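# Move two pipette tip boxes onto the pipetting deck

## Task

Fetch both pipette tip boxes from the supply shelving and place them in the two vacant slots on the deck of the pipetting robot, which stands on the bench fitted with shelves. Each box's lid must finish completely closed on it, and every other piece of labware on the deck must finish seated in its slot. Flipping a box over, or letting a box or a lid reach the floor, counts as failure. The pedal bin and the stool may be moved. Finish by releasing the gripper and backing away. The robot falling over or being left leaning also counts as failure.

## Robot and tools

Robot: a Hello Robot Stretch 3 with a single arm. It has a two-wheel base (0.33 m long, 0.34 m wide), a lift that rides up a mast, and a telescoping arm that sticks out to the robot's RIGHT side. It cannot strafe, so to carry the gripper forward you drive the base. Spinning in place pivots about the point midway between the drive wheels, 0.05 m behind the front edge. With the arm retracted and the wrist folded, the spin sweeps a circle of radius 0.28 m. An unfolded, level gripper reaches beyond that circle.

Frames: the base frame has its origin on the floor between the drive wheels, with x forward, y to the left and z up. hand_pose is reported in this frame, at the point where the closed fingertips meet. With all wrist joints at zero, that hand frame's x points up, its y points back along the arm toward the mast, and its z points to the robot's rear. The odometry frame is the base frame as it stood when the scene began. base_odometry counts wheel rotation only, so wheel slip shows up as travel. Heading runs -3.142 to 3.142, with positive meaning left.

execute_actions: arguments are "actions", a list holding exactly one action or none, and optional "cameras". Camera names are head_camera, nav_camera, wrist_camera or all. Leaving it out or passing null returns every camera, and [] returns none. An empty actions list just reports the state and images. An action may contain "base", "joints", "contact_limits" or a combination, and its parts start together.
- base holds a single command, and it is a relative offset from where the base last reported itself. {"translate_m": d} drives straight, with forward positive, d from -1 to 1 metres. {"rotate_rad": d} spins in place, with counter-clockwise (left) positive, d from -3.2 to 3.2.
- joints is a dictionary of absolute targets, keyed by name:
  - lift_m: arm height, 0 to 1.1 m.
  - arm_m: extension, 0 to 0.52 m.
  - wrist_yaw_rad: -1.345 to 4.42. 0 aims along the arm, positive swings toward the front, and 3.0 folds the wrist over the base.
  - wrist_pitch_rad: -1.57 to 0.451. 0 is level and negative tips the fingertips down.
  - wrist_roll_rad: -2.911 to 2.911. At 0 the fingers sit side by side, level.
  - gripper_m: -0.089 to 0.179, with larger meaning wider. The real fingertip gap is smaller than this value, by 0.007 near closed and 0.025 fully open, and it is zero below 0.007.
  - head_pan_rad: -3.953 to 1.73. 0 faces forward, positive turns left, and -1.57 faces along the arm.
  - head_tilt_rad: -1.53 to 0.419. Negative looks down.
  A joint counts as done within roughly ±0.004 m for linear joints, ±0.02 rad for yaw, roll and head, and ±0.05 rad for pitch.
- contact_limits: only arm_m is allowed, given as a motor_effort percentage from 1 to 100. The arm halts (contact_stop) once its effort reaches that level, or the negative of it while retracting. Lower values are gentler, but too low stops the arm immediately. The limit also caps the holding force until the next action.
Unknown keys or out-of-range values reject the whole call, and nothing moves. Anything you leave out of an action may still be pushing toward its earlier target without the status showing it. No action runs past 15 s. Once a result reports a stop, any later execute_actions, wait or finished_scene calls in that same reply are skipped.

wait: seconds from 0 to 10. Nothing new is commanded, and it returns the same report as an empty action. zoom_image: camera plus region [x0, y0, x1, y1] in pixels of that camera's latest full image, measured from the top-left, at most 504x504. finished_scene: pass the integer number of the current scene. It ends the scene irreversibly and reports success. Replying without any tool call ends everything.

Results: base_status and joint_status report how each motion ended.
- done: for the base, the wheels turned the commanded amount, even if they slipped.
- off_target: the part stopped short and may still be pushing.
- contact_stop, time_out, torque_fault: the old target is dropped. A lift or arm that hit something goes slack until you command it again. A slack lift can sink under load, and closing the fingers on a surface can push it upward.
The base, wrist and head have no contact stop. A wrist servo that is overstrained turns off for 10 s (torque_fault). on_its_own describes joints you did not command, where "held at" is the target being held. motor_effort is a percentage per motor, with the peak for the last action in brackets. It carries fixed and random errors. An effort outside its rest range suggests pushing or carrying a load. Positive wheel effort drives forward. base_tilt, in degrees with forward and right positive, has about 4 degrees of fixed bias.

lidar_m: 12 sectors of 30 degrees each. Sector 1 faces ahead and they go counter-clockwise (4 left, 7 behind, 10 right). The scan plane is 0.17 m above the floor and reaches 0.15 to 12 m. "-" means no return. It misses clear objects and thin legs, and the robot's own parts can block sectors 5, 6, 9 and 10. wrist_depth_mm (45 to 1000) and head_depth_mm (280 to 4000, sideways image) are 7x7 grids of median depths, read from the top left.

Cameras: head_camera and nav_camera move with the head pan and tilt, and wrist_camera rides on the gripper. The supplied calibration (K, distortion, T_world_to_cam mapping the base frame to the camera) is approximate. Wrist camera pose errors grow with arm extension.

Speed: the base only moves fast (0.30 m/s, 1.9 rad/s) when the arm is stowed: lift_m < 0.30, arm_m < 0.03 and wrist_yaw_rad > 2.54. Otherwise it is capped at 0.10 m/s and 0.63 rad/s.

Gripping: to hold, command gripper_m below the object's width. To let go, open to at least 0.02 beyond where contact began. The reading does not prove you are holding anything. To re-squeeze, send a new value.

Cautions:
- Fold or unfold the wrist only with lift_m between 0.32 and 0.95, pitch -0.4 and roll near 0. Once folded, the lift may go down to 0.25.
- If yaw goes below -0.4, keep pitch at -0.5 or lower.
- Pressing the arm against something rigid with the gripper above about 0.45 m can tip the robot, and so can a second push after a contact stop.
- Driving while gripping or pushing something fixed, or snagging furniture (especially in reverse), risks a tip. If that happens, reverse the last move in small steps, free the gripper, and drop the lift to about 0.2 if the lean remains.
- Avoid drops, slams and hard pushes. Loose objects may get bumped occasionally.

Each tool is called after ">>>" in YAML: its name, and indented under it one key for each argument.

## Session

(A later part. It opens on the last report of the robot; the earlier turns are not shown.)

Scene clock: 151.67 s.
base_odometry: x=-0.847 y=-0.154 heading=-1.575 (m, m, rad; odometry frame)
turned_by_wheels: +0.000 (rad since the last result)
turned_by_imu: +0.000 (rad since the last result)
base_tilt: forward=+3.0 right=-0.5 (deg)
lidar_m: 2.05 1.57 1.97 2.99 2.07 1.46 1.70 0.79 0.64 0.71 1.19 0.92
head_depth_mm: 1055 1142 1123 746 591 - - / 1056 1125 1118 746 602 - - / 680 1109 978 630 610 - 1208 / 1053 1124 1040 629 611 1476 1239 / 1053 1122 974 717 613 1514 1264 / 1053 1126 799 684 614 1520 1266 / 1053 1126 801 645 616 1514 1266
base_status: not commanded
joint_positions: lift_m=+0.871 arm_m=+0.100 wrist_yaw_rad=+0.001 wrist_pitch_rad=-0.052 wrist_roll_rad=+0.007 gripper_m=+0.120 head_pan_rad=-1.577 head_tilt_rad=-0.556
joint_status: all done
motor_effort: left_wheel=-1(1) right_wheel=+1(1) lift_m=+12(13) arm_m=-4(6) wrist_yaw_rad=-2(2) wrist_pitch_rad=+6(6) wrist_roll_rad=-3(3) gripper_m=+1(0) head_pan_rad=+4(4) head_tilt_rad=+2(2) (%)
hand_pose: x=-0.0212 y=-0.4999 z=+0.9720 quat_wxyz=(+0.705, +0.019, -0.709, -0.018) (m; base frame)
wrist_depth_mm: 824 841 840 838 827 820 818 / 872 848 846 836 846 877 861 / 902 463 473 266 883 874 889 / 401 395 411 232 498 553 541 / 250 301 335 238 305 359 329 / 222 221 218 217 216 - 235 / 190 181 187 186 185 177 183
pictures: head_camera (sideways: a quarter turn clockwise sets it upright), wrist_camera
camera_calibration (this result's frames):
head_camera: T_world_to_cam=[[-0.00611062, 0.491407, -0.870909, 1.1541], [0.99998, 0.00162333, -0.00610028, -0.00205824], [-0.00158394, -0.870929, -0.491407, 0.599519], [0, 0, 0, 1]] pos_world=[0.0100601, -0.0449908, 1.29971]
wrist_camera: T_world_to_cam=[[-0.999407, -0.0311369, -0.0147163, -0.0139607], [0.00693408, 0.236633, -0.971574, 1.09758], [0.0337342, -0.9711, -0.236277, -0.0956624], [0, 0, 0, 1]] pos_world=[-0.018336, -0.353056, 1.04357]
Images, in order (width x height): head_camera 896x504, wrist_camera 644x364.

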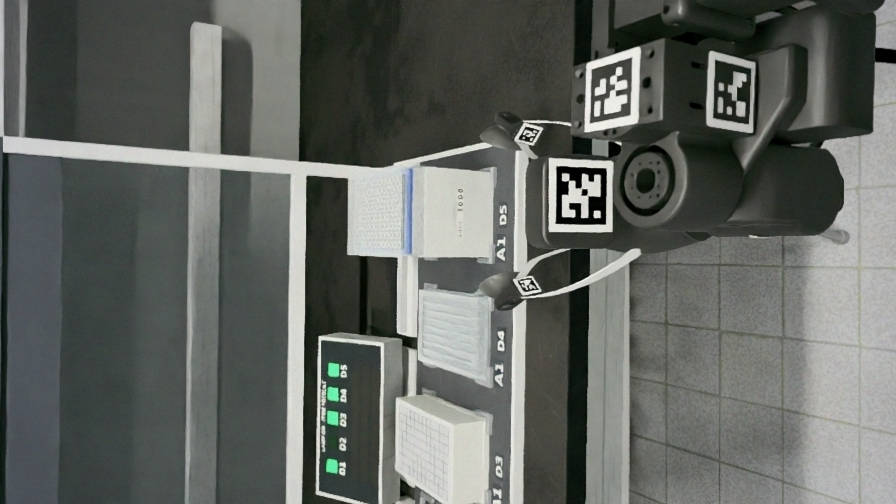

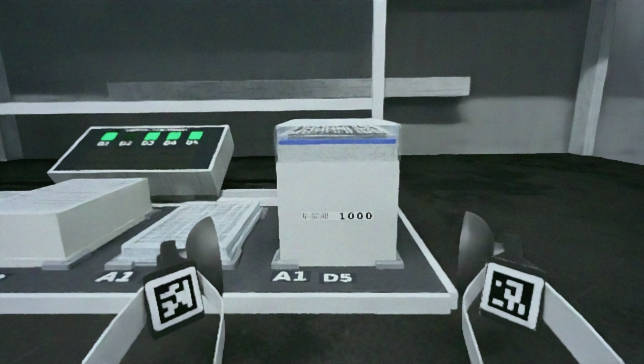

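>>> execute_actions:
  actions:
    - {"joints":{"arm_m":0}}
  cameras: []

>>> execute_actions:
  actions:
    - {"base":{"rotate_rad":-0.903}}
  cameras: []

>>> execute_actions:
  actions:
    - {"base":{"translate_m":-1},"joints":{"lift_m":0.52,"wrist_pitch_rad":-0.15,"head_tilt_rad":-0.75,"gripper_m":0.16}}
  cameras: []

>>> execute_actions:
  actions:
    - {"base":{"translate_m":-0.25}}
  cameras: []

>>> execute_actions:
  actions:
    - {"base":{"rotate_rad":-0.696}}
  cameras: ["head_camera","wrist_camera"]

Scene clock: 157.27 s.
base_odometry: x=-0.847 y=-0.154 heading=-1.575 (m, m, rad; odometry frame)
turned_by_wheels: +0.000 (rad since the last result)
turned_by_imu: +0.000 (rad since the last result)
base_tilt: forward=+2.9 right=-0.6 (deg)
lidar_m: 2.04 1.57 1.98 3.00 2.06 1.46 1.70 0.79 0.64 0.71 1.19 0.92
head_depth_mm: 1057 1140 1122 746 627 917 - / 1057 1128 1125 746 609 944 1333 / 679 1108 978 630 611 - - / 1053 1126 1040 629 611 1567 1239 / 1054 1123 975 717 613 1518 1265 / 1052 1123 796 683 615 1510 1263 / 1050 1121 799 646 618 1512 1262
base_status: not commanded
joint_positions: lift_m=+0.871 arm_m=+0.000 wrist_yaw_rad=+0.001 wrist_pitch_rad=-0.052 wrist_roll_rad=+0.007 gripper_m=+0.120 head_pan_rad=-1.577 head_tilt_rad=-0.556
joint_status: all done
motor_effort: left_wheel=-1(2) right_wheel=+1(1) lift_m=+12(13) arm_m=-5(8) wrist_yaw_rad=-2(2) wrist_pitch_rad=+6(6) wrist_roll_rad=-4(3) gripper_m=+0(0) head_pan_rad=+4(4) head_tilt_rad=+2(2) (%)
hand_pose: x=-0.0212 y=-0.3999 z=+0.9719 quat_wxyz=(+0.705, +0.019, -0.709, -0.018) (m; base frame)
wrist_depth_mm: 897 908 935 908 928 909 934 / 950 969 941 944 951 944 959 / - 556 552 551 - - - / 509 397 502 331 550 556 540 / 321 317 338 310 310 358 328 / 257 254 251 250 249 - 245 / 308 - 303 300 297 635 293
pictures: none
No camera images: the call's "cameras" was empty. Leave "cameras" out to get every camera's image.

Scene clock: 159.63 s.
base_odometry: x=-0.847 y=-0.154 heading=-2.478 (m, m, rad; odometry frame)
turned_by_wheels: -0.903 (rad since the last result)
turned_by_imu: -0.895 (rad since the last result)
base_tilt: forward=+2.9 right=-0.5 (deg)
lidar_m: 1.25 0.92 1.69 1.57 2.31 3.01 2.06 1.46 1.70 0.79 0.64 0.71
head_depth_mm: 1507 1619 1756 1904 1907 1525 - / 1604 1732 1899 2083 1974 1523 1330 / 1717 1859 2040 2240 1905 - - / 1735 1897 2092 891 1060 1179 1240 / 1539 1673 1784 785 1974 1515 1269 / 1387 1503 1511 740 1772 1521 1233 / 1267 1356 1103 739 649 934 1238
base_status: done
joint_positions: lift_m=+0.871 arm_m=+0.000 wrist_yaw_rad=+0.001 wrist_pitch_rad=-0.052 wrist_roll_rad=+0.007 gripper_m=+0.120 head_pan_rad=-1.577 head_tilt_rad=-0.556
joint_status: not commanded
motor_effort: left_wheel=+4(9) right_wheel=-2(4) lift_m=+13(13) arm_m=-5(5) wrist_yaw_rad=-1(2) wrist_pitch_rad=+6(6) wrist_roll_rad=-3(4) gripper_m=+0(1) head_pan_rad=+3(3) head_tilt_rad=+2(2) (%)
hand_pose: x=-0.0212 y=-0.3999 z=+0.9719 quat_wxyz=(+0.705, +0.019, -0.709, -0.018) (m; base frame)
wrist_depth_mm: 851 976 - - - - - / 831 - - - - - - / 885 - - - - - - / 610 602 585 - - - - / 348 348 449 601 - - - / 284 348 - - - - - / 331 - - - - - -
pictures: none
No camera images: the call's "cameras" was empty. Leave "cameras" out to get every camera's image.

Scene clock: 170.57 s.
base_odometry: x=-0.060 y=+0.462 heading=-2.478 (m, m, rad; odometry frame)
turned_by_wheels: +0.000 (rad since the last result)
turned_by_imu: +0.003 (rad since the last result)
base_tilt: forward=+3.0 right=-0.4 (deg)
lidar_m: 1.89 2.67 2.03 2.19 2.25 2.23 1.08 0.87 0.63 1.20 1.80 1.29
head_depth_mm: 989 1087 1216 1369 1516 1344 1145 / 1053 1167 1315 1512 1588 1346 1168 / 1128 1264 1442 1666 1593 1345 1186 / 1214 1378 1585 1825 1593 1343 1207 / 1323 1511 1784 1927 1592 1346 1164 / 1444 1674 1980 1951 1591 1342 1162 / 1594 1871 2250 1943 1588 1344 1165
base_status: done
joint_positions: lift_m=+0.521 arm_m=+0.000 wrist_yaw_rad=+0.001 wrist_pitch_rad=-0.166 wrist_roll_rad=+0.007 gripper_m=+0.160 head_pan_rad=-1.577 head_tilt_rad=-0.740
joint_status: all done
motor_effort: left_wheel=+3(8) right_wheel=-1(5) lift_m=+12(14) arm_m=-5(5) wrist_yaw_rad=-1(2) wrist_pitch_rad=+6(7) wrist_roll_rad=-3(3) gripper_m=+0(81) head_pan_rad=+4(4) head_tilt_rad=-5(22) (%)
hand_pose: x=-0.0213 y=-0.3939 z=+0.5930 quat_wxyz=(+0.703, +0.059, -0.707, -0.059) (m; base frame)
wrist_depth_mm: - - - - 841 750 649 / - - - - 888 764 662 / - - - - 941 792 683 / - - - - 981 819 708 / - - - - - 892 732 / - - - - - 930 714 / 869 832 854 871 852 841 792
pictures: none
No camera images: the call's "cameras" was empty. Leave "cameras" out to get every camera's image.

Scene clock: 174.03 s.
base_odometry: x=+0.137 y=+0.616 heading=-2.478 (m, m, rad; odometry frame)
turned_by_wheels: +0.000 (rad since the last result)
turned_by_imu: +0.001 (rad since the last result)
base_tilt: forward=+2.8 right=-0.6 (deg)
lidar_m: 1.85 2.20 2.18 2.34 2.05 2.04 0.83 0.66 0.51 0.52 1.56 1.49
head_depth_mm: 840 465 514 643 905 822 1094 / 909 1011 1136 1248 784 997 1116 / 972 1093 1241 1439 1557 1350 1167 / 1050 1188 1368 1623 1588 1349 1208 / 1141 1303 1527 1779 1587 1344 1163 / 1247 1447 1720 1892 1596 1344 1164 / 1380 1622 1980 1944 1600 1339 1159
base_status: done
joint_positions: lift_m=+0.521 arm_m=+0.000 wrist_yaw_rad=+0.001 wrist_pitch_rad=-0.166 wrist_roll_rad=+0.007 gripper_m=+0.160 head_pan_rad=-1.577 head_tilt_rad=-0.740
joint_status: not commanded
motor_effort: left_wheel=+4(5) right_wheel=-1(4) lift_m=+12(12) arm_m=-5(4) wrist_yaw_rad=-1(1) wrist_pitch_rad=+6(6) wrist_roll_rad=-3(3) gripper_m=+2(1) head_pan_rad=+3(4) head_tilt_rad=-5(6) (%)
hand_pose: x=-0.0213 y=-0.3939 z=+0.5930 quat_wxyz=(+0.703, +0.059, -0.707, -0.059) (m; base frame)
wrist_depth_mm: - - - 863 708 226 487 / - - - 933 743 233 523 / - - - 964 789 245 553 / - - - - 830 262 422 / - - - - 867 273 295 / - - - - 901 286 239 / 870 834 869 880 845 314 654
pictures: none
No camera images: the call's "cameras" was empty. Leave "cameras" out to get every camera's image.

Scene clock: 176.07 s.
base_odometry: x=+0.137 y=+0.616 heading=+3.109 (m, m, rad; odometry frame)
turned_by_wheels: -0.696 (rad since the last result)
turned_by_imu: -0.690 (rad since the last result)
base_tilt: forward=+2.9 right=-0.7 (deg)
lidar_m: 1.49 1.61 2.14 2.18 2.23 2.13 2.04 0.83 0.83 0.66 0.51 1.30
head_depth_mm: 790 815 578 1133 929 1240 1162 / 751 729 576 1128 930 1235 1162 / 785 767 577 1122 929 1222 1154 / 783 814 577 1119 928 1208 1149 / 781 706 577 1105 929 1184 1142 / 755 726 576 775 773 988 1164 / 521 513 518 599 1472 1340 1162
base_status: done
joint_positions: lift_m=+0.521 arm_m=+0.000 wrist_yaw_rad=+0.001 wrist_pitch_rad=-0.166 wrist_roll_rad=+0.007 gripper_m=+0.160 head_pan_rad=-1.577 head_tilt_rad=-0.740
joint_status: not commanded
motor_effort: left_wheel=+3(11) right_wheel=-2(4) lift_m=+12(12) arm_m=-4(5) wrist_yaw_rad=-2(1) wrist_pitch_rad=+6(6) wrist_roll_rad=-3(3) gripper_m=+1(1) head_pan_rad=+3(3) head_tilt_rad=-5(4) (%)
hand_pose: x=-0.0213 y=-0.3939 z=+0.5930 quat_wxyz=(+0.703, +0.059, -0.707, -0.059) (m; base frame)
wrist_depth_mm: 250 363 613 601 626 618 627 / 250 356 640 637 659 655 655 / 247 357 629 591 667 666 671 / 248 352 438 440 433 432 421 / 263 307 307 302 302 301 295 / 276 - 276 278 804 821 283 / 849 357 693 776 761 753 691
pictures: head_camera (sideways: a quarter turn clockwise sets it upright), wrist_camera
camera_calibration (this result's frames):
head_camera: T_world_to_cam=[[-0.00523236, 0.643107, -0.765759, 1.017], [0.999986, 0.00262136, -0.00463131, -0.003972], [-0.000971094, -0.765772, -0.643111, 0.796881], [0, 0, 0, 1]] pos_world=[0.0100671, -0.0438023, 1.29124]
wrist_camera: T_world_to_cam=[[-0.999418, -0.0289793, -0.0180113, -0.0135104], [0.00685718, 0.346514, -0.93802, 0.727724], [0.0334243, -0.937597, -0.346114, -0.0039682], [0, 0, 0, 1]] pos_world=[-0.0183601, -0.256279, 0.681002]
Images, in order (width x height): head_camera 896x504, wrist_camera 644x364.

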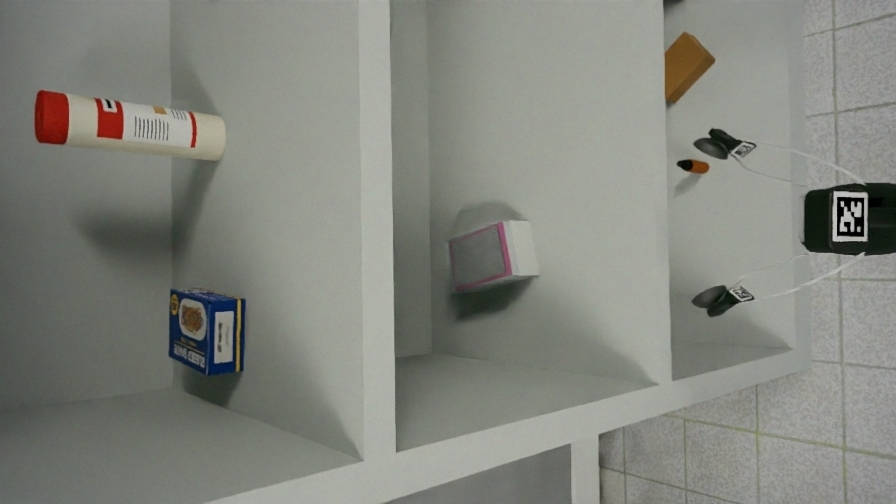

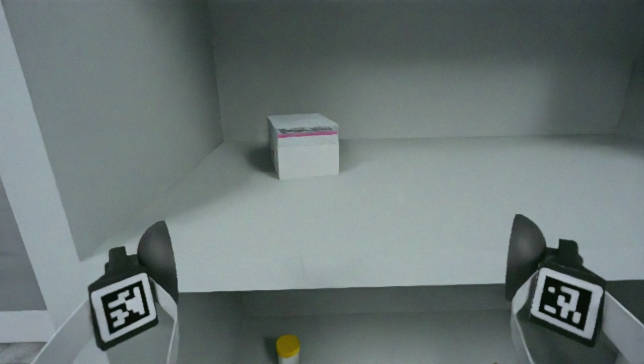

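>>> execute_actions:
  actions:
    - {"base":{"translate_m":-0.015},"joints":{"wrist_yaw_rad":0.24,"wrist_pitch_rad":-0.28,"arm_m":0.29,"lift_m":0.535}}
  cameras: ["head_camera","wrist_camera"]

Scene clock: 184.87 s.
base_odometry: x=+0.152 y=+0.616 heading=+3.110 (m, m, rad; odometry frame)
turned_by_wheels: +0.000 (rad since the last result)
turned_by_imu: +0.000 (rad since the last result)
base_tilt: forward=+2.9 right=-0.5 (deg)
lidar_m: 1.51 1.63 2.14 2.18 2.23 2.13 2.03 0.82 0.82 0.66 0.51 1.30
head_depth_mm: 791 812 577 1135 929 1239 1161 / 762 768 577 1127 954 1243 - / 773 729 577 1124 982 1237 1156 / 783 812 577 1123 955 1210 1152 / 781 728 576 1107 927 1210 1144 / 768 726 576 848 841 988 1142 / 569 562 531 599 1456 1339 1165
base_status: done
joint_positions: lift_m=+0.534 arm_m=+0.290 wrist_yaw_rad=+0.239 wrist_pitch_rad=-0.295 wrist_roll_rad=+0.007 gripper_m=+0.160 head_pan_rad=-1.577 head_tilt_rad=-0.740
joint_status: all done
motor_effort: left_wheel=+4(7) right_wheel=-2(5) lift_m=+34(36) arm_m=+4(5) wrist_yaw_rad=+0(4) wrist_pitch_rad=+5(6) wrist_roll_rad=-3(3) gripper_m=+1(0) head_pan_rad=+4(4) head_tilt_rad=-5(5) (%)
hand_pose: x=+0.0349 y=-0.6661 z=+0.5756 quat_wxyz=(+0.705, +0.187, -0.684, -0.021) (m; base frame)
wrist_depth_mm: 196 253 374 370 347 333 316 / 199 259 395 395 374 350 334 / 201 263 401 274 388 383 361 / 203 267 325 183 190 309 310 / 207 245 245 187 190 242 239 / 197 - 199 196 197 196 201 / 175 163 167 167 166 165 158
pictures: head_camera (sideways: a quarter turn clockwise sets it upright), wrist_camera
camera_calibration (this result's frames):
head_camera: T_world_to_cam=[[-0.00523212, 0.643107, -0.765758, 1.017], [0.999986, 0.00262101, -0.0046313, -0.00397201], [-0.000971365, -0.765772, -0.643112, 0.796882], [0, 0, 0, 1]] pos_world=[0.0100671, -0.0438022, 1.29124]
wrist_camera: T_world_to_cam=[[-0.964952, -0.261547, -0.0214615, -0.11968], [-0.102894, 0.452311, -0.885905, 0.849595], [0.241413, -0.852648, -0.46337, -0.150247], [0, 0, 0, 1]] pos_world=[0.0082043, -0.54369, 0.680472]
Images, in order (width x height): head_camera 896x504, wrist_camera 644x364.

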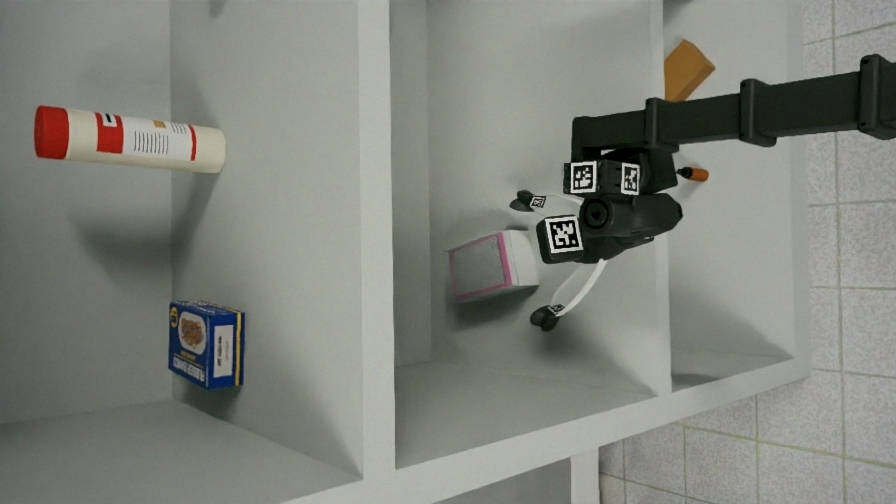

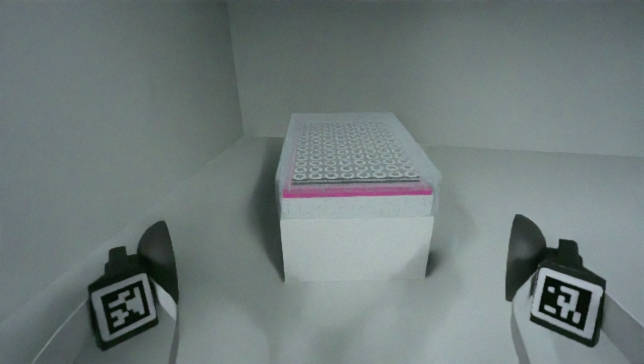

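>>> execute_actions:
  actions:
    - {"base":{"translate_m":-0.006},"joints":{"wrist_yaw_rad":0.28,"arm_m":0.354,"lift_m":0.513}}
  cameras: ["wrist_camera"]

Scene clock: 188.17 s.
base_odometry: x=+0.158 y=+0.615 heading=+3.110 (m, m, rad; odometry frame)
turned_by_wheels: +0.000 (rad since the last result)
turned_by_imu: +0.000 (rad since the last result)
base_tilt: forward=+3.0 right=-0.4 (deg)
lidar_m: 1.52 2.22 2.15 2.18 2.22 2.12 2.01 0.82 0.82 0.91 0.52 1.30
head_depth_mm: 792 813 577 1132 928 1234 1160 / 765 771 577 1127 943 1249 - / 763 729 577 1125 - 1238 1161 / 783 813 576 1121 904 1210 1151 / 780 746 577 1104 930 1208 1145 / 767 744 575 876 866 963 1142 / 588 582 536 611 1462 1344 1164
base_status: done
joint_positions: lift_m=+0.514 arm_m=+0.354 wrist_yaw_rad=+0.279 wrist_pitch_rad=-0.295 wrist_roll_rad=+0.007 gripper_m=+0.160 head_pan_rad=-1.577 head_tilt_rad=-0.740
joint_status: all done
motor_effort: left_wheel=+4(7) right_wheel=-1(6) lift_m=+12(30) arm_m=+3(3) wrist_yaw_rad=+1(2) wrist_pitch_rad=+5(5) wrist_roll_rad=-3(3) gripper_m=+0(1) head_pan_rad=+3(3) head_tilt_rad=-5(5) (%)
hand_pose: x=+0.0440 y=-0.7277 z=+0.5546 quat_wxyz=(+0.705, +0.200, -0.680, -0.007) (m; base frame)
wrist_depth_mm: 195 251 330 316 297 280 264 / 198 255 353 339 316 299 278 / 200 260 364 191 328 314 297 / 205 251 264 132 139 267 264 / 200 222 121 118 117 205 204 / 173 - 131 125 124 167 171 / - 139 138 135 134 140 136
pictures: wrist_camera
camera_calibration (this result's frames):
wrist_camera: T_world_to_cam=[[-0.953896, -0.299369, -0.0214714, -0.155486], [-0.120736, 0.448233, -0.885726, 0.857522], [0.274783, -0.842298, -0.463712, -0.208393], [0, 0, 0, 1]] pos_world=[0.012479, -0.606446, 0.659557]
Images, in order (width x height): wrist_camera 644x364.

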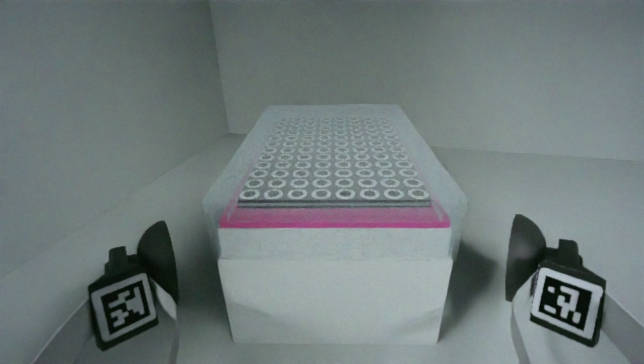

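>>> execute_actions:
  actions:
    - {"base":{"translate_m":0.002},"joints":{"gripper_m":0.05,"lift_m":0.51}}
  cameras: ["wrist_camera"]

>>> execute_actions:
  actions:
    - {"joints":{"lift_m":0.535}}
  cameras: ["wrist_camera"]

Scene clock: 191.17 s.
base_odometry: x=+0.156 y=+0.616 heading=+3.110 (m, m, rad; odometry frame)
turned_by_wheels: +0.000 (rad since the last result)
turned_by_imu: +0.000 (rad since the last result)
base_tilt: forward=+2.9 right=-0.5 (deg)
lidar_m: 1.51 2.22 2.15 2.17 2.23 2.12 2.02 0.82 0.82 0.66 0.52 1.30
head_depth_mm: 792 813 578 1133 930 1236 1162 / 764 770 577 1129 944 1251 - / 773 728 576 1122 - 1235 1163 / 783 814 577 1119 905 1210 1152 / 783 729 576 1100 928 1209 1144 / 769 737 577 865 860 949 1135 / 580 573 531 604 1450 1347 1163
base_status: done
joint_positions: lift_m=+0.511 arm_m=+0.354 wrist_yaw_rad=+0.287 wrist_pitch_rad=-0.286 wrist_roll_rad=+0.007 gripper_m=+0.051 head_pan_rad=-1.577 head_tilt_rad=-0.740
joint_status: all done
motor_effort: left_wheel=+6(8) right_wheel=-4(4) lift_m=+11(12) arm_m=+4(4) wrist_yaw_rad=-9(9) wrist_pitch_rad=+3(5) wrist_roll_rad=-3(3) gripper_m=-18(92) head_pan_rad=+3(4) head_tilt_rad=-5(5) (%)
hand_pose: x=+0.0462 y=-0.7280 z=+0.5539 quat_wxyz=(+0.705, +0.200, -0.680, -0.001) (m; base frame)
wrist_depth_mm: 190 243 330 316 296 279 264 / 193 248 350 337 315 294 280 / 196 250 356 192 330 314 295 / 198 252 265 131 138 269 268 / 195 212 120 118 117 214 204 / 172 171 127 126 126 173 165 / 144 142 138 137 136 135 139
pictures: wrist_camera
camera_calibration (this result's frames):
wrist_camera: T_world_to_cam=[[-0.951224, -0.307767, -0.0212589, -0.159821], [-0.122281, 0.439409, -0.889925, 0.853217], [0.283231, -0.843919, -0.45561, -0.215651], [0, 0, 0, 1]] pos_world=[0.013386, -0.60609, 0.657649]
Images, in order (width x height): wrist_camera 644x364.

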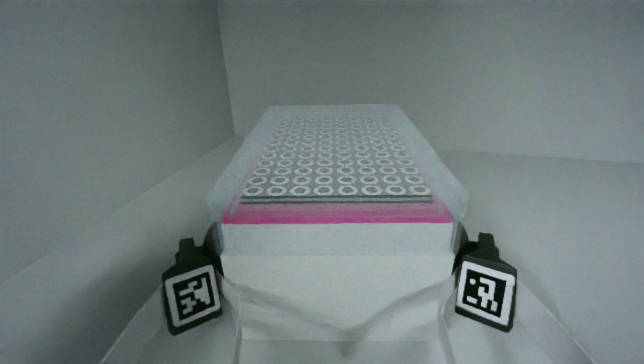

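Scene clock: 192.17 s.
base_odometry: x=+0.156 y=+0.616 heading=+3.110 (m, m, rad; odometry frame)
turned_by_wheels: +0.000 (rad since the last result)
turned_by_imu: +0.000 (rad since the last result)
base_tilt: forward=+2.9 right=-0.4 (deg)
lidar_m: 1.51 2.22 2.15 2.17 2.23 2.12 2.02 0.82 0.82 0.66 0.52 1.31
head_depth_mm: 791 813 577 1134 931 1239 1161 / 761 768 578 1126 955 1246 - / 774 727 578 1121 - 1237 1160 / 785 813 576 1121 880 1206 1148 / 782 729 576 1109 928 1208 1143 / 767 736 575 867 858 951 1140 / 581 574 531 604 1462 1340 1162
base_status: not commanded
joint_positions: lift_m=+0.534 arm_m=+0.354 wrist_yaw_rad=+0.282 wrist_pitch_rad=-0.305 wrist_roll_rad=+0.007 gripper_m=+0.051 head_pan_rad=-1.577 head_tilt_rad=-0.740
joint_status: all done
motor_effort: left_wheel=+5(6) right_wheel=-2(4) lift_m=+36(38) arm_m=+4(3) wrist_yaw_rad=-3(9) wrist_pitch_rad=+9(9) wrist_roll_rad=-3(3) gripper_m=-17(19) head_pan_rad=+4(3) head_tilt_rad=-6(5) (%)
hand_pose: x=+0.0445 y=-0.7265 z=+0.5731 quat_wxyz=(+0.705, +0.205, -0.679, -0.009) (m; base frame)
wrist_depth_mm: 192 246 327 316 297 279 265 / 195 250 351 339 317 294 283 / 197 254 381 352 342 317 301 / 201 262 296 134 146 302 297 / 204 239 123 122 121 243 231 / 192 197 127 127 126 - 190 / 166 165 159 135 134 155 163
pictures: wrist_camera
camera_calibration (this result's frames):
wrist_camera: T_world_to_cam=[[-0.952898, -0.302511, -0.0217275, -0.156415], [-0.124773, 0.456309, -0.88103, 0.876757], [0.276436, -0.836821, -0.472561, -0.190018], [0, 0, 0, 1]] pos_world=[0.0128761, -0.6064, 0.679256]
Images, in order (width x height): wrist_camera 644x364.

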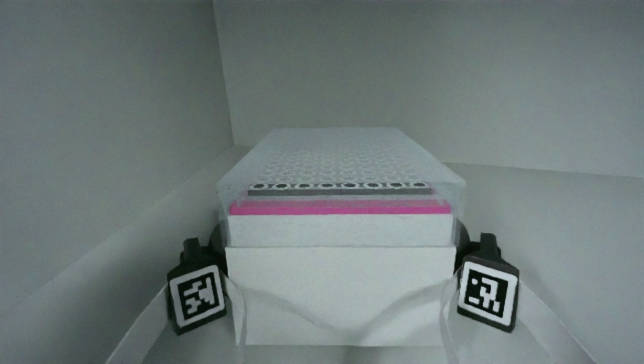

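>>> execute_actions:
  actions:
    - {"joints":{"wrist_pitch_rad":-0.18}}
  cameras: ["wrist_camera"]

>>> execute_actions:
  actions:
    - {"joints":{"wrist_pitch_rad":-0.05,"lift_m":0.52}}
  cameras: ["wrist_camera"]

Scene clock: 194.60 s.
base_odometry: x=+0.156 y=+0.616 heading=+3.110 (m, m, rad; odometry frame)
turned_by_wheels: +0.000 (rad since the last result)
turned_by_imu: +0.000 (rad since the last result)
base_tilt: forward=+2.9 right=-0.5 (deg)
lidar_m: 1.51 2.22 2.16 2.17 2.22 2.12 2.02 0.82 0.82 0.66 0.52 1.30
head_depth_mm: 789 814 577 1133 931 1239 1159 / 763 767 576 1132 955 1247 - / 772 727 577 1124 - 1237 1164 / 785 812 576 1123 904 1209 1154 / 784 730 576 1104 927 1208 1142 / 768 737 576 867 861 953 1144 / 582 575 532 604 1456 1344 1163
base_status: not commanded
joint_positions: lift_m=+0.534 arm_m=+0.354 wrist_yaw_rad=+0.282 wrist_pitch_rad=-0.216 wrist_roll_rad=+0.007 gripper_m=+0.051 head_pan_rad=-1.577 head_tilt_rad=-0.740
joint_status: all done
motor_effort: left_wheel=+5(5) right_wheel=-2(2) lift_m=+36(36) arm_m=+3(3) wrist_yaw_rad=-3(3) wrist_pitch_rad=+12(12) wrist_roll_rad=-3(3) gripper_m=-17(17) head_pan_rad=+4(4) head_tilt_rad=-5(5) (%)
hand_pose: x=+0.0468 y=-0.7342 z=+0.5947 quat_wxyz=(+0.705, +0.175, -0.687, +0.023) (m; base frame)
wrist_depth_mm: 192 247 331 315 299 278 264 / 195 250 347 334 315 294 278 / 197 255 362 353 333 309 289 / 201 258 355 140 330 328 306 / 202 264 128 126 125 295 283 / 204 231 128 128 127 233 223 / 191 189 176 130 128 179 183
pictures: wrist_camera
camera_calibration (this result's frames):
wrist_camera: T_world_to_cam=[[-0.952373, -0.30432, -0.0193804, -0.158885], [-0.10238, 0.37897, -0.919728, 0.864717], [0.287236, -0.87394, -0.392077, -0.262474], [0, 0, 0, 1]] pos_world=[0.0126033, -0.60544, 0.689315]
Images, in order (width x height): wrist_camera 644x364.

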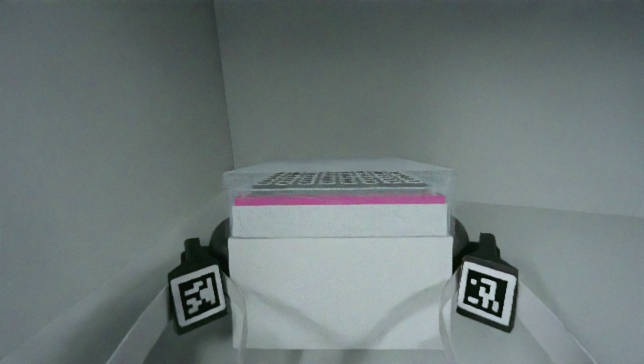

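Scene clock: 195.43 s.
base_odometry: x=+0.156 y=+0.616 heading=+3.110 (m, m, rad; odometry frame)
turned_by_wheels: +0.000 (rad since the last result)
turned_by_imu: +0.000 (rad since the last result)
base_tilt: forward=+2.9 right=-0.4 (deg)
lidar_m: 1.51 2.21 2.15 2.18 2.23 2.12 2.01 0.82 0.82 0.66 0.52 1.30
head_depth_mm: 790 816 578 1134 931 1239 1159 / 763 768 577 1127 941 1243 - / 772 728 577 1126 1009 1236 1156 / 785 813 577 1122 905 1210 1155 / 784 731 577 1104 929 1203 1143 / 768 737 575 866 858 953 1141 / 581 574 532 605 1460 1343 1165
base_status: not commanded
joint_positions: lift_m=+0.521 arm_m=+0.354 wrist_yaw_rad=+0.282 wrist_pitch_rad=-0.087 wrist_roll_rad=+0.007 gripper_m=+0.051 head_pan_rad=-1.577 head_tilt_rad=-0.740
joint_status: all done
motor_effort: left_wheel=+5(5) right_wheel=-2(2) lift_m=+13(34) arm_m=+3(3) wrist_yaw_rad=-3(3) wrist_pitch_rad=+12(13) wrist_roll_rad=-3(3) gripper_m=-17(17) head_pan_rad=+4(3) head_tilt_rad=-5(5) (%)
hand_pose: x=+0.0490 y=-0.7419 z=+0.6129 quat_wxyz=(+0.702, +0.130, -0.697, +0.068) (m; base frame)
wrist_depth_mm: 194 248 340 326 304 286 272 / 195 249 354 338 315 296 277 / 197 253 359 352 326 308 284 / 198 255 361 141 326 317 299 / 200 257 128 126 125 323 309 / 201 250 128 128 127 280 265 / 199 216 198 130 129 204 211
pictures: wrist_camera
camera_calibration (this result's frames):
wrist_camera: T_world_to_cam=[[-0.951711, -0.306591, -0.0157198, -0.162686], [-0.0686041, 0.262311, -0.962542, 0.822732], [0.29923, -0.914983, -0.270678, -0.368156], [0, 0, 0, 1]] pos_world=[0.0117762, -0.602547, 0.689704]
Images, in order (width x height): wrist_camera 644x364.

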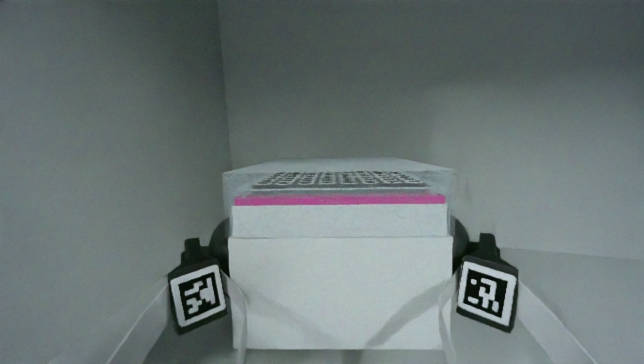

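>>> execute_actions:
  actions:
    - {"joints":{"arm_m":0,"wrist_pitch_rad":0.05,"wrist_yaw_rad":0}}
  cameras: []

>>> execute_actions:
  actions:
    - {"base":{"rotate_rad":0.889}}
  cameras: []

>>> execute_actions:
  actions:
    - {"base":{"translate_m":1.0},"joints":{"lift_m":0.92,"head_tilt_rad":-0.55}}
  cameras: []

>>> execute_actions:
  actions:
    - {"base":{"translate_m":0.52}}
  cameras: []

>>> execute_actions:
  actions:
    - {"base":{"rotate_rad":0.71}}
  cameras: ["head_camera","wrist_camera"]

Scene clock: 203.57 s.
base_odometry: x=+0.156 y=+0.616 heading=+3.110 (m, m, rad; odometry frame)
turned_by_wheels: +0.000 (rad since the last result)
turned_by_imu: -0.001 (rad since the last result)
base_tilt: forward=+2.8 right=-0.6 (deg)
lidar_m: 1.51 2.22 2.15 2.17 2.23 2.12 2.02 0.82 0.82 0.66 0.52 1.31
head_depth_mm: 790 814 578 1132 931 1236 1161 / 764 768 577 1128 929 1232 1158 / 771 729 576 1122 928 1185 1161 / 785 814 577 1116 932 857 1154 / 783 731 575 1103 929 1213 1143 / 768 737 576 867 859 952 1141 / 581 574 531 604 1451 1340 1162
base_status: not commanded
joint_positions: lift_m=+0.521 arm_m=+0.000 wrist_yaw_rad=+0.001 wrist_pitch_rad=+0.013 wrist_roll_rad=+0.006 gripper_m=+0.051 head_pan_rad=-1.577 head_tilt_rad=-0.740
joint_status: all done
motor_effort: left_wheel=+4(5) right_wheel=-2(2) lift_m=+13(12) arm_m=-5(6) wrist_yaw_rad=-2(5) wrist_pitch_rad=+12(16) wrist_roll_rad=-3(3) gripper_m=-17(18) head_pan_rad=+3(3) head_tilt_rad=-5(5) (%)
hand_pose: x=-0.0213 y=-0.4018 z=+0.6386 quat_wxyz=(+0.705, -0.004, -0.709, +0.005) (m; base frame)
wrist_depth_mm: 272 395 649 628 635 657 661 / 272 392 656 653 673 666 672 / 270 395 680 669 688 687 686 / 270 390 687 140 680 712 700 / 270 383 128 127 125 533 501 / 269 334 129 128 127 366 347 / 260 267 264 130 129 267 269
pictures: none
No camera images: the call's "cameras" was empty. Leave "cameras" out to get every camera's image.

Scene clock: 205.93 s.
base_odometry: x=+0.156 y=+0.616 heading=-2.284 (m, m, rad; odometry frame)
turned_by_wheels: +0.889 (rad since the last result)
turned_by_imu: +0.881 (rad since the last result)
base_tilt: forward=+3.0 right=-0.6 (deg)
lidar_m: 2.15 2.18 2.18 2.27 2.01 1.76 0.82 0.94 0.52 1.15 2.11 1.51
head_depth_mm: 951 1039 1153 1277 751 839 1095 / 1037 1146 1284 1453 1549 1340 1118 / 1148 1281 1448 1655 1602 1290 1163 / 1282 1452 1662 1857 1590 1259 1184 / 1449 1665 1965 1954 1586 1345 1160 / 1669 1973 2304 1954 1585 1342 1163 / 1965 2272 2406 1957 1589 1339 1164
base_status: done
joint_positions: lift_m=+0.521 arm_m=+0.000 wrist_yaw_rad=+0.001 wrist_pitch_rad=+0.013 wrist_roll_rad=+0.006 gripper_m=+0.051 head_pan_rad=-1.577 head_tilt_rad=-0.741
joint_status: not commanded
motor_effort: left_wheel=-5(10) right_wheel=+3(6) lift_m=+13(13) arm_m=-5(5) wrist_yaw_rad=-2(1) wrist_pitch_rad=+12(12) wrist_roll_rad=-3(3) gripper_m=-16(19) head_pan_rad=+3(3) head_tilt_rad=-5(5) (%)
hand_pose: x=-0.0213 y=-0.4018 z=+0.6386 quat_wxyz=(+0.705, -0.004, -0.709, +0.005) (m; base frame)
wrist_depth_mm: - - - - 883 696 596 / - - - - 878 708 590 / - - - - 902 725 599 / - - - 140 840 744 601 / - - 127 126 125 729 629 / - - 128 128 127 719 247 / - - - 130 129 778 246
pictures: none
No camera images: the call's "cameras" was empty. Leave "cameras" out to get every camera's image.

Scene clock: 216.87 s.
base_odometry: x=-0.498 y=-0.140 heading=-2.285 (m, m, rad; odometry frame)
turned_by_wheels: +0.000 (rad since the last result)
turned_by_imu: -0.005 (rad since the last result)
base_tilt: forward=+3.0 right=-0.6 (deg)
lidar_m: 1.16 2.05 1.47 1.71 2.68 2.68 1.81 1.30 1.70 1.04 0.96 1.50
head_depth_mm: 1657 1776 1920 2073 1914 1646 - / 1820 1965 2140 2276 1909 1544 - / 1939 2119 2342 431 407 - - / 1798 1985 2212 454 1330 1478 1233 / 1653 1822 1106 2098 1820 1518 1261 / 1548 1676 1102 2003 1893 1513 1266 / 1383 1525 1102 1276 1472 1469 1266
base_status: done
joint_positions: lift_m=+0.919 arm_m=+0.000 wrist_yaw_rad=+0.001 wrist_pitch_rad=+0.014 wrist_roll_rad=+0.006 gripper_m=+0.051 head_pan_rad=-1.577 head_tilt_rad=-0.557
joint_status: all done
motor_effort: left_wheel=-4(6) right_wheel=+2(6) lift_m=+35(41) arm_m=-5(5) wrist_yaw_rad=-1(1) wrist_pitch_rad=+12(12) wrist_roll_rad=-3(2) gripper_m=-18(17) head_pan_rad=+4(4) head_tilt_rad=+3(21) (%)
hand_pose: x=-0.0213 y=-0.4018 z=+1.0377 quat_wxyz=(+0.705, -0.005, -0.709, +0.005) (m; base frame)
wrist_depth_mm: 960 - - - - - - / - - - - - - - / - - - - - - - / - - - 140 - - - / 594 652 128 127 126 - - / 561 - 128 128 126 - - / - 844 - 130 129 - -
pictures: none
No camera images: the call's "cameras" was empty. Leave "cameras" out to get every camera's image.

Scene clock: 223.03 s.
base_odometry: x=-0.839 y=-0.533 heading=-2.285 (m, m, rad; odometry frame)
turned_by_wheels: +0.000 (rad since the last result)
turned_by_imu: -0.003 (rad since the last result)
base_tilt: forward=+2.9 right=-0.6 (deg)
lidar_m: 0.64 1.67 1.23 1.26 2.30 3.02 2.32 1.79 1.10 0.83 1.15 1.16
head_depth_mm: 1871 2115 1118 1208 1415 1616 - / 1682 1891 1117 1579 1891 1519 - / 1497 1686 1115 431 407 - - / 1354 1519 1108 455 1065 1457 1236 / 1295 1415 1109 716 1140 1478 1263 / 1169 1253 966 714 670 1513 1268 / 1106 1192 1031 714 597 1514 1269
base_status: done
joint_positions: lift_m=+0.919 arm_m=+0.000 wrist_yaw_rad=+0.001 wrist_pitch_rad=+0.014 wrist_roll_rad=+0.006 gripper_m=+0.051 head_pan_rad=-1.577 head_tilt_rad=-0.557
joint_status: not commanded
motor_effort: left_wheel=-4(4) right_wheel=+2(6) lift_m=+36(36) arm_m=-5(4) wrist_yaw_rad=-1(1) wrist_pitch_rad=+12(12) wrist_roll_rad=-3(3) gripper_m=-17(17) head_pan_rad=+3(3) head_tilt_rad=+2(2) (%)
hand_pose: x=-0.0213 y=-0.4018 z=+1.0377 quat_wxyz=(+0.705, -0.005, -0.709, +0.005) (m; base frame)
wrist_depth_mm: 794 775 886 - - - - / 797 926 - - - - - / 793 941 - - - - - / 510 843 670 140 812 - - / 434 498 128 126 125 - - / 326 370 128 128 127 - - / 290 306 332 130 130 - -
pictures: none
No camera images: the call's "cameras" was empty. Leave "cameras" out to get every camera's image.

Scene clock: 225.23 s.
base_odometry: x=-0.839 y=-0.533 heading=-1.575 (m, m, rad; odometry frame)
turned_by_wheels: +0.710 (rad since the last result)
turned_by_imu: +0.703 (rad since the last result)
base_tilt: forward=+2.8 right=-0.5 (deg)
lidar_m: 1.67 1.23 1.45 3.02 3.04 1.79 2.08 0.89 0.83 1.15 0.65 1.73
head_depth_mm: 1051 1123 979 690 614 1647 - / 1051 1124 797 671 615 1564 - / 1050 1118 812 431 407 - - / 1048 1119 1037 454 573 1500 1237 / 1049 1137 1032 707 619 1515 1264 / 1048 1154 1103 717 620 1513 1260 / 658 709 777 716 620 1510 1268
base_status: done
joint_positions: lift_m=+0.919 arm_m=+0.000 wrist_yaw_rad=+0.001 wrist_pitch_rad=+0.014 wrist_roll_rad=+0.006 gripper_m=+0.051 head_pan_rad=-1.577 head_tilt_rad=-0.556
joint_status: not commanded
motor_effort: left_wheel=-6(11) right_wheel=+3(5) lift_m=+36(35) arm_m=-4(5) wrist_yaw_rad=-1(2) wrist_pitch_rad=+12(12) wrist_roll_rad=-3(2) gripper_m=-17(17) head_pan_rad=+4(3) head_tilt_rad=+3(3) (%)
hand_pose: x=-0.0213 y=-0.4018 z=+1.0377 quat_wxyz=(+0.705, -0.005, -0.709, +0.005) (m; base frame)
wrist_depth_mm: 407 488 803 815 787 823 810 / 950 513 970 955 944 938 972 / - 524 - - 994 - - / - 522 963 140 525 902 567 / - 546 127 126 125 512 417 / 399 396 128 128 126 384 354 / 300 293 268 130 130 279 288
pictures: head_camera (sideways: a quarter turn clockwise sets it upright), wrist_camera
camera_calibration (this result's frames):
head_camera: T_world_to_cam=[[-0.00610707, 0.492059, -0.87054, 1.15362], [0.99998, 0.00162838, -0.00609471, -0.00206549], [-0.00158139, -0.87056, -0.492059, 0.600368], [0, 0, 0, 1]] pos_world=[0.0100601, -0.0449891, 1.29968]
wrist_camera: T_world_to_cam=[[-0.999424, -0.0315853, -0.0124442, -0.0125914], [0.00681978, 0.172294, -0.985022, 1.12627], [0.0332562, -0.984539, -0.17198, -0.0570043], [0, 0, 0, 1]] pos_world=[-0.0183693, -0.25057, 1.09944]
Images, in order (width x height): head_camera 896x504, wrist_camera 644x364.

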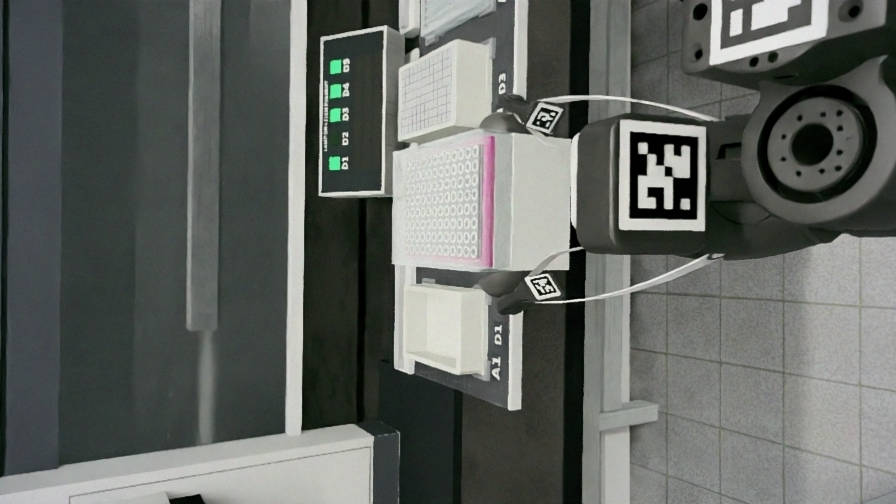

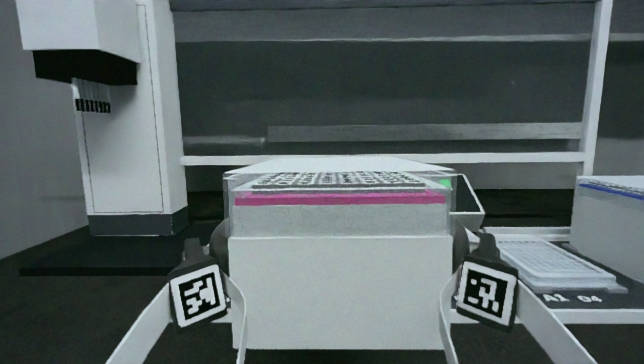

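>>> execute_actions:
  actions:
    - {"base":{"translate_m":-0.005},"joints":{"arm_m":0.21,"lift_m":0.91}}
  cameras: []

>>> execute_actions:
  actions:
    - {"joints":{"wrist_pitch_rad":-0.08}}
  cameras: ["head_camera","wrist_camera"]

>>> zoom_image:
  camera: "head_camera"
  region: [320,120,540,320]

Scene clock: 230.33 s.
base_odometry: x=-0.839 y=-0.528 heading=-1.575 (m, m, rad; odometry frame)
turned_by_wheels: +0.000 (rad since the last result)
turned_by_imu: -0.001 (rad since the last result)
base_tilt: forward=+3.0 right=-0.5 (deg)
lidar_m: 1.67 1.24 1.46 3.02 3.02 1.79 2.07 0.89 0.83 1.15 0.65 1.73
head_depth_mm: 1052 1123 1048 - - 1487 1243 / 1051 1122 795 - - 1519 1268 / 1050 1119 797 - - 1522 1263 / 1052 1123 1001 670 620 1515 1262 / 1049 1139 1031 707 619 1514 1269 / 1049 1151 1102 715 620 1528 1262 / 658 708 773 716 621 1514 1261
base_status: done
joint_positions: lift_m=+0.911 arm_m=+0.210 wrist_yaw_rad=+0.001 wrist_pitch_rad=+0.014 wrist_roll_rad=+0.006 gripper_m=+0.051 head_pan_rad=-1.577 head_tilt_rad=-0.556
joint_status: all done
motor_effort: left_wheel=-4(11) right_wheel=+3(4) lift_m=+12(30) arm_m=+4(3) wrist_yaw_rad=-1(1) wrist_pitch_rad=+12(12) wrist_roll_rad=-3(3) gripper_m=-18(17) head_pan_rad=+4(4) head_tilt_rad=+2(2) (%)
hand_pose: x=-0.0213 y=-0.6113 z=+1.0288 quat_wxyz=(+0.705, -0.005, -0.709, +0.005) (m; base frame)
wrist_depth_mm: 324 756 749 742 762 763 749 / 324 787 773 780 763 784 766 / 328 791 785 774 753 791 790 / 329 820 376 140 351 361 755 / 335 559 128 126 125 324 536 / 336 347 128 128 127 294 309 / 262 235 228 130 129 189 198
pictures: none
No camera images: the call's "cameras" was empty. Leave "cameras" out to get every camera's image.

Scene clock: 231.10 s.
base_odometry: x=-0.839 y=-0.528 heading=-1.575 (m, m, rad; odometry frame)
turned_by_wheels: +0.000 (rad since the last result)
turned_by_imu: +0.000 (rad since the last result)
base_tilt: forward=+2.9 right=-0.6 (deg)
lidar_m: 1.67 1.24 1.46 3.00 3.02 1.78 2.08 0.89 0.83 1.15 0.65 1.72
head_depth_mm: 1050 1128 1044 - - 1483 1244 / 1051 1122 796 - - 1527 1270 / 1052 1121 799 - - 1525 1263 / 1048 1125 1037 655 618 1519 1263 / 1051 1139 1037 707 618 1513 1261 / 1049 1149 1105 715 620 1514 1264 / 658 706 774 714 619 1513 1267
base_status: not commanded
joint_positions: lift_m=+0.911 arm_m=+0.210 wrist_yaw_rad=+0.001 wrist_pitch_rad=-0.111 wrist_roll_rad=+0.006 gripper_m=+0.051 head_pan_rad=-1.577 head_tilt_rad=-0.556
joint_status: all done
motor_effort: left_wheel=-4(5) right_wheel=+3(3) lift_m=+13(13) arm_m=+3(4) wrist_yaw_rad=-1(1) wrist_pitch_rad=+11(11) wrist_roll_rad=-3(3) gripper_m=-19(17) head_pan_rad=+3(3) head_tilt_rad=+3(3) (%)
hand_pose: x=-0.0213 y=-0.6067 z=+0.9968 quat_wxyz=(+0.704, +0.040, -0.708, -0.040) (m; base frame)
wrist_depth_mm: 324 711 744 711 719 727 720 / 324 756 724 731 681 747 742 / 327 752 772 787 352 360 786 / 334 585 570 140 299 312 546 / 338 352 128 126 125 252 309 / 254 237 128 127 127 190 179 / 180 170 187 130 129 168 146
pictures: head_camera (sideways: a quarter turn clockwise sets it upright), wrist_camera
camera_calibration (this result's frames):
head_camera: T_world_to_cam=[[-0.00610712, 0.492041, -0.870551, 1.15363], [0.99998, 0.00162813, -0.00609487, -0.00206529], [-0.00158155, -0.870571, -0.492041, 0.600344], [0, 0, 0, 1]] pos_world=[0.0100601, -0.0449892, 1.29968]
wrist_camera: T_world_to_cam=[[-0.999428, -0.029665, -0.0162313, -0.0146628], [0.00678477, 0.294322, -0.955682, 1.16612], [0.0331275, -0.955246, -0.293953, -0.12638], [0, 0, 0, 1]] pos_world=[-0.0183797, -0.464374, 1.07705]
Images, in order (width x height): head_camera 896x504, wrist_camera 644x364.

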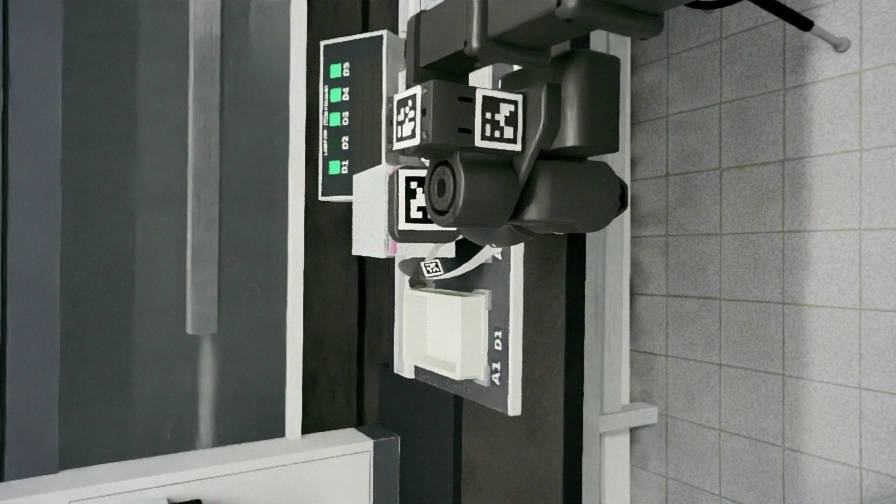

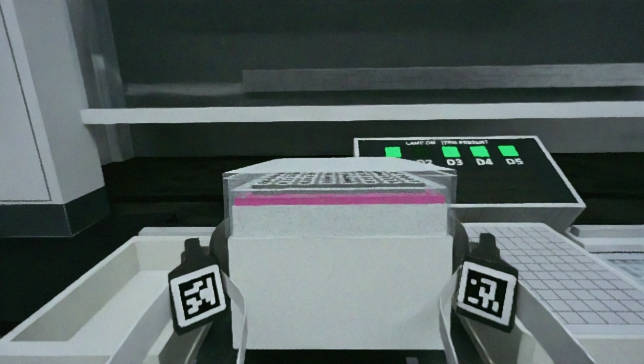

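Region (320, 120, 540, 320) of head_camera's 896x504 image, scaled by 2.291, with more detail than that image has; it fills the top 458 rows of this view, and the rest is white.

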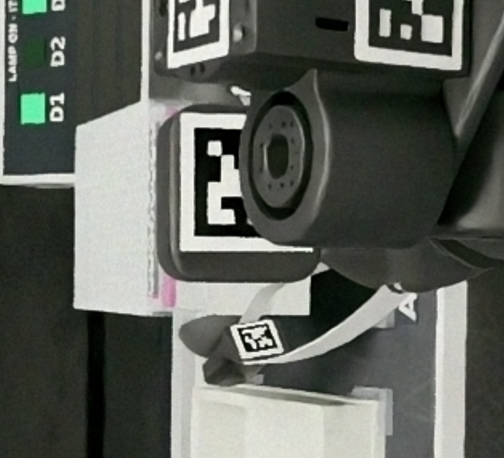

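>>> execute_actions:
  actions:
    - {"joints":{"lift_m":0.885}}
  cameras: []

>>> execute_actions:
  actions:
    - {"joints":{"wrist_pitch_rad":-0.13}}
  cameras: []

>>> execute_actions:
  actions:
    - {"joints":{"arm_m":0.222},"contact_limits":{"arm_m":12}}
  cameras: ["head_camera","wrist_camera"]

Scene clock: 234.43 s.
base_odometry: x=-0.839 y=-0.528 heading=-1.575 (m, m, rad; odometry frame)
turned_by_wheels: +0.000 (rad since the last result)
turned_by_imu: +0.000 (rad since the last result)
base_tilt: forward=+2.8 right=-0.5 (deg)
lidar_m: 1.67 1.24 1.46 3.03 3.00 1.79 2.08 0.89 0.83 1.15 0.65 1.73
head_depth_mm: 1054 1126 1045 776 - 1477 1241 / 1051 1120 795 707 - 1500 1265 / 1052 1120 812 671 - 1522 1267 / 1051 1124 1037 655 629 1520 1269 / 1053 1138 1034 708 619 1513 1263 / 1051 1155 1103 715 621 1516 1261 / 658 709 775 715 620 1515 1265
base_status: not commanded
joint_positions: lift_m=+0.886 arm_m=+0.210 wrist_yaw_rad=+0.001 wrist_pitch_rad=-0.112 wrist_roll_rad=+0.006 gripper_m=+0.051 head_pan_rad=-1.577 head_tilt_rad=-0.556
joint_status: all done
motor_effort: left_wheel=-4(4) right_wheel=+4(3) lift_m=+12(14) arm_m=+3(3) wrist_yaw_rad=-2(1) wrist_pitch_rad=+11(11) wrist_roll_rad=-3(3) gripper_m=-18(18) head_pan_rad=+3(3) head_tilt_rad=+3(3) (%)
hand_pose: x=-0.0213 y=-0.6067 z=+0.9717 quat_wxyz=(+0.704, +0.040, -0.708, -0.040) (m; base frame)
wrist_depth_mm: 325 733 715 742 717 742 720 / 328 704 756 671 685 673 688 / 326 777 769 789 338 331 799 / 334 492 483 137 178 291 410 / 296 256 127 126 125 198 184 / 190 207 128 128 126 146 139 / 149 149 163 131 130 154 143
pictures: none
No camera images: the call's "cameras" was empty. Leave "cameras" out to get every camera's image.

Scene clock: 235.03 s.
base_odometry: x=-0.839 y=-0.528 heading=-1.575 (m, m, rad; odometry frame)
turned_by_wheels: +0.000 (rad since the last result)
turned_by_imu: +0.000 (rad since the last result)
base_tilt: forward=+2.9 right=-0.6 (deg)
lidar_m: 1.68 1.24 1.46 3.00 3.03 1.79 2.07 0.88 0.83 1.16 0.65 1.73
head_depth_mm: 1051 1123 1043 776 - 1476 1241 / 1052 1122 797 707 - 1499 1271 / 1052 1122 812 688 - 1520 1267 / 1052 1119 1039 656 629 1517 1267 / 1049 1137 1036 709 619 1513 1264 / 1049 1152 1101 713 620 1511 1263 / 657 708 775 713 619 1509 1259
base_status: not commanded
joint_positions: lift_m=+0.886 arm_m=+0.210 wrist_yaw_rad=+0.001 wrist_pitch_rad=-0.143 wrist_roll_rad=+0.006 gripper_m=+0.051 head_pan_rad=-1.577 head_tilt_rad=-0.556
joint_status: all done
motor_effort: left_wheel=-4(5) right_wheel=+3(3) lift_m=+12(13) arm_m=+3(3) wrist_yaw_rad=-2(3) wrist_pitch_rad=+5(10) wrist_roll_rad=-3(3) gripper_m=-16(17) head_pan_rad=+3(4) head_tilt_rad=+3(2) (%)
hand_pose: x=-0.0212 y=-0.6049 z=+0.9638 quat_wxyz=(+0.703, +0.051, -0.707, -0.051) (m; base frame)
wrist_depth_mm: 327 714 727 729 721 715 726 / 325 750 744 755 677 666 680 / 325 781 778 749 321 315 744 / 335 403 425 134 161 246 300 / 269 240 126 125 123 178 166 / 149 152 128 127 126 141 139 / 150 149 148 131 137 150 145
pictures: none
No camera images: the call's "cameras" was empty. Leave "cameras" out to get every camera's image.

Scene clock: 235.90 s.
base_odometry: x=-0.839 y=-0.528 heading=-1.575 (m, m, rad; odometry frame)
turned_by_wheels: +0.000 (rad since the last result)
turned_by_imu: +0.000 (rad since the last result)
base_tilt: forward=+2.9 right=-0.5 (deg)
lidar_m: 1.68 1.24 1.46 3.02 3.03 1.78 2.07 0.88 0.83 1.15 0.65 1.72
head_depth_mm: 1054 1125 1044 776 - 1478 1243 / 1053 1121 796 707 - 1524 1268 / 1053 1126 812 682 - 1521 1264 / 1051 1120 1036 665 617 1519 1266 / 1049 1136 1035 708 619 1516 1260 / 1049 1153 1104 717 621 1512 1264 / 657 708 777 716 620 1511 1265
base_status: not commanded
joint_positions: lift_m=+0.886 arm_m=+0.222 wrist_yaw_rad=+0.001 wrist_pitch_rad=-0.143 wrist_roll_rad=+0.006 gripper_m=+0.051 head_pan_rad=-1.577 head_tilt_rad=-0.556
joint_status: all done
motor_effort: left_wheel=-4(4) right_wheel=+3(3) lift_m=+12(12) arm_m=+5(3) wrist_yaw_rad=-2(2) wrist_pitch_rad=+5(5) wrist_roll_rad=-3(3) gripper_m=-16(18) head_pan_rad=+3(3) head_tilt_rad=+3(2) (%)
contact_limits: arm_m 12 (drawing in: default 31, maximum 50; extending or still: default 41, maximum 67)
hand_pose: x=-0.0212 y=-0.6168 z=+0.9638 quat_wxyz=(+0.703, +0.051, -0.707, -0.051) (m; base frame)
wrist_depth_mm: 325 716 713 710 701 704 698 / 319 717 742 739 670 654 653 / 323 748 765 762 310 309 777 / 328 431 428 134 159 273 288 / 271 242 126 125 124 179 166 / 183 187 128 127 127 141 127 / 137 138 153 132 136 149 132
pictures: head_camera (sideways: a quarter turn clockwise sets it upright), wrist_camera
camera_calibration (this result's frames):
head_camera: T_world_to_cam=[[-0.00610709, 0.492036, -0.870554, 1.15364], [0.99998, 0.00162798, -0.00609491, -0.00206523], [-0.00158167, -0.870574, -0.492036, 0.600338], [0, 0, 0, 1]] pos_world=[0.0100601, -0.0449892, 1.29968]
wrist_camera: T_world_to_cam=[[-0.99941, -0.0298187, -0.0170628, -0.0146254], [0.00645624, 0.324794, -0.945763, 1.14677], [0.0337433, -0.945315, -0.32441, -0.110304], [0, 0, 0, 1]] pos_world=[-0.0182985, -0.477171, 1.04854]
Images, in order (width x height): head_camera 896x504, wrist_camera 644x364.

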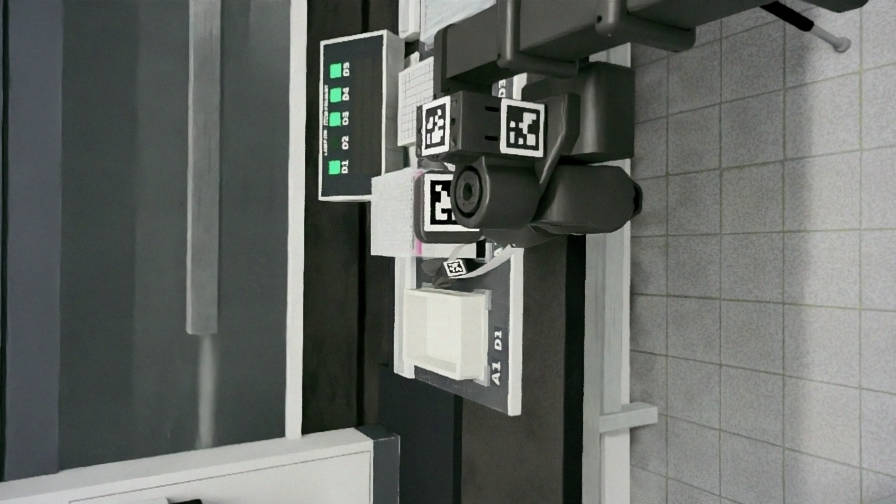

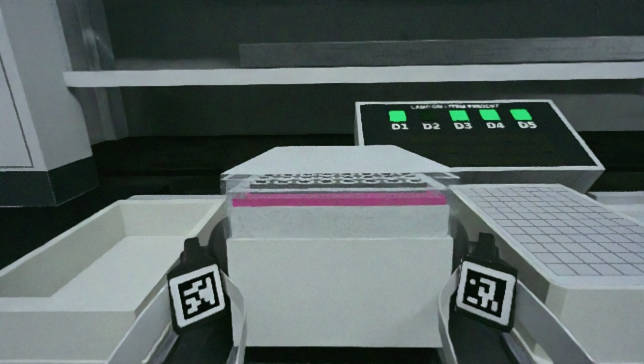

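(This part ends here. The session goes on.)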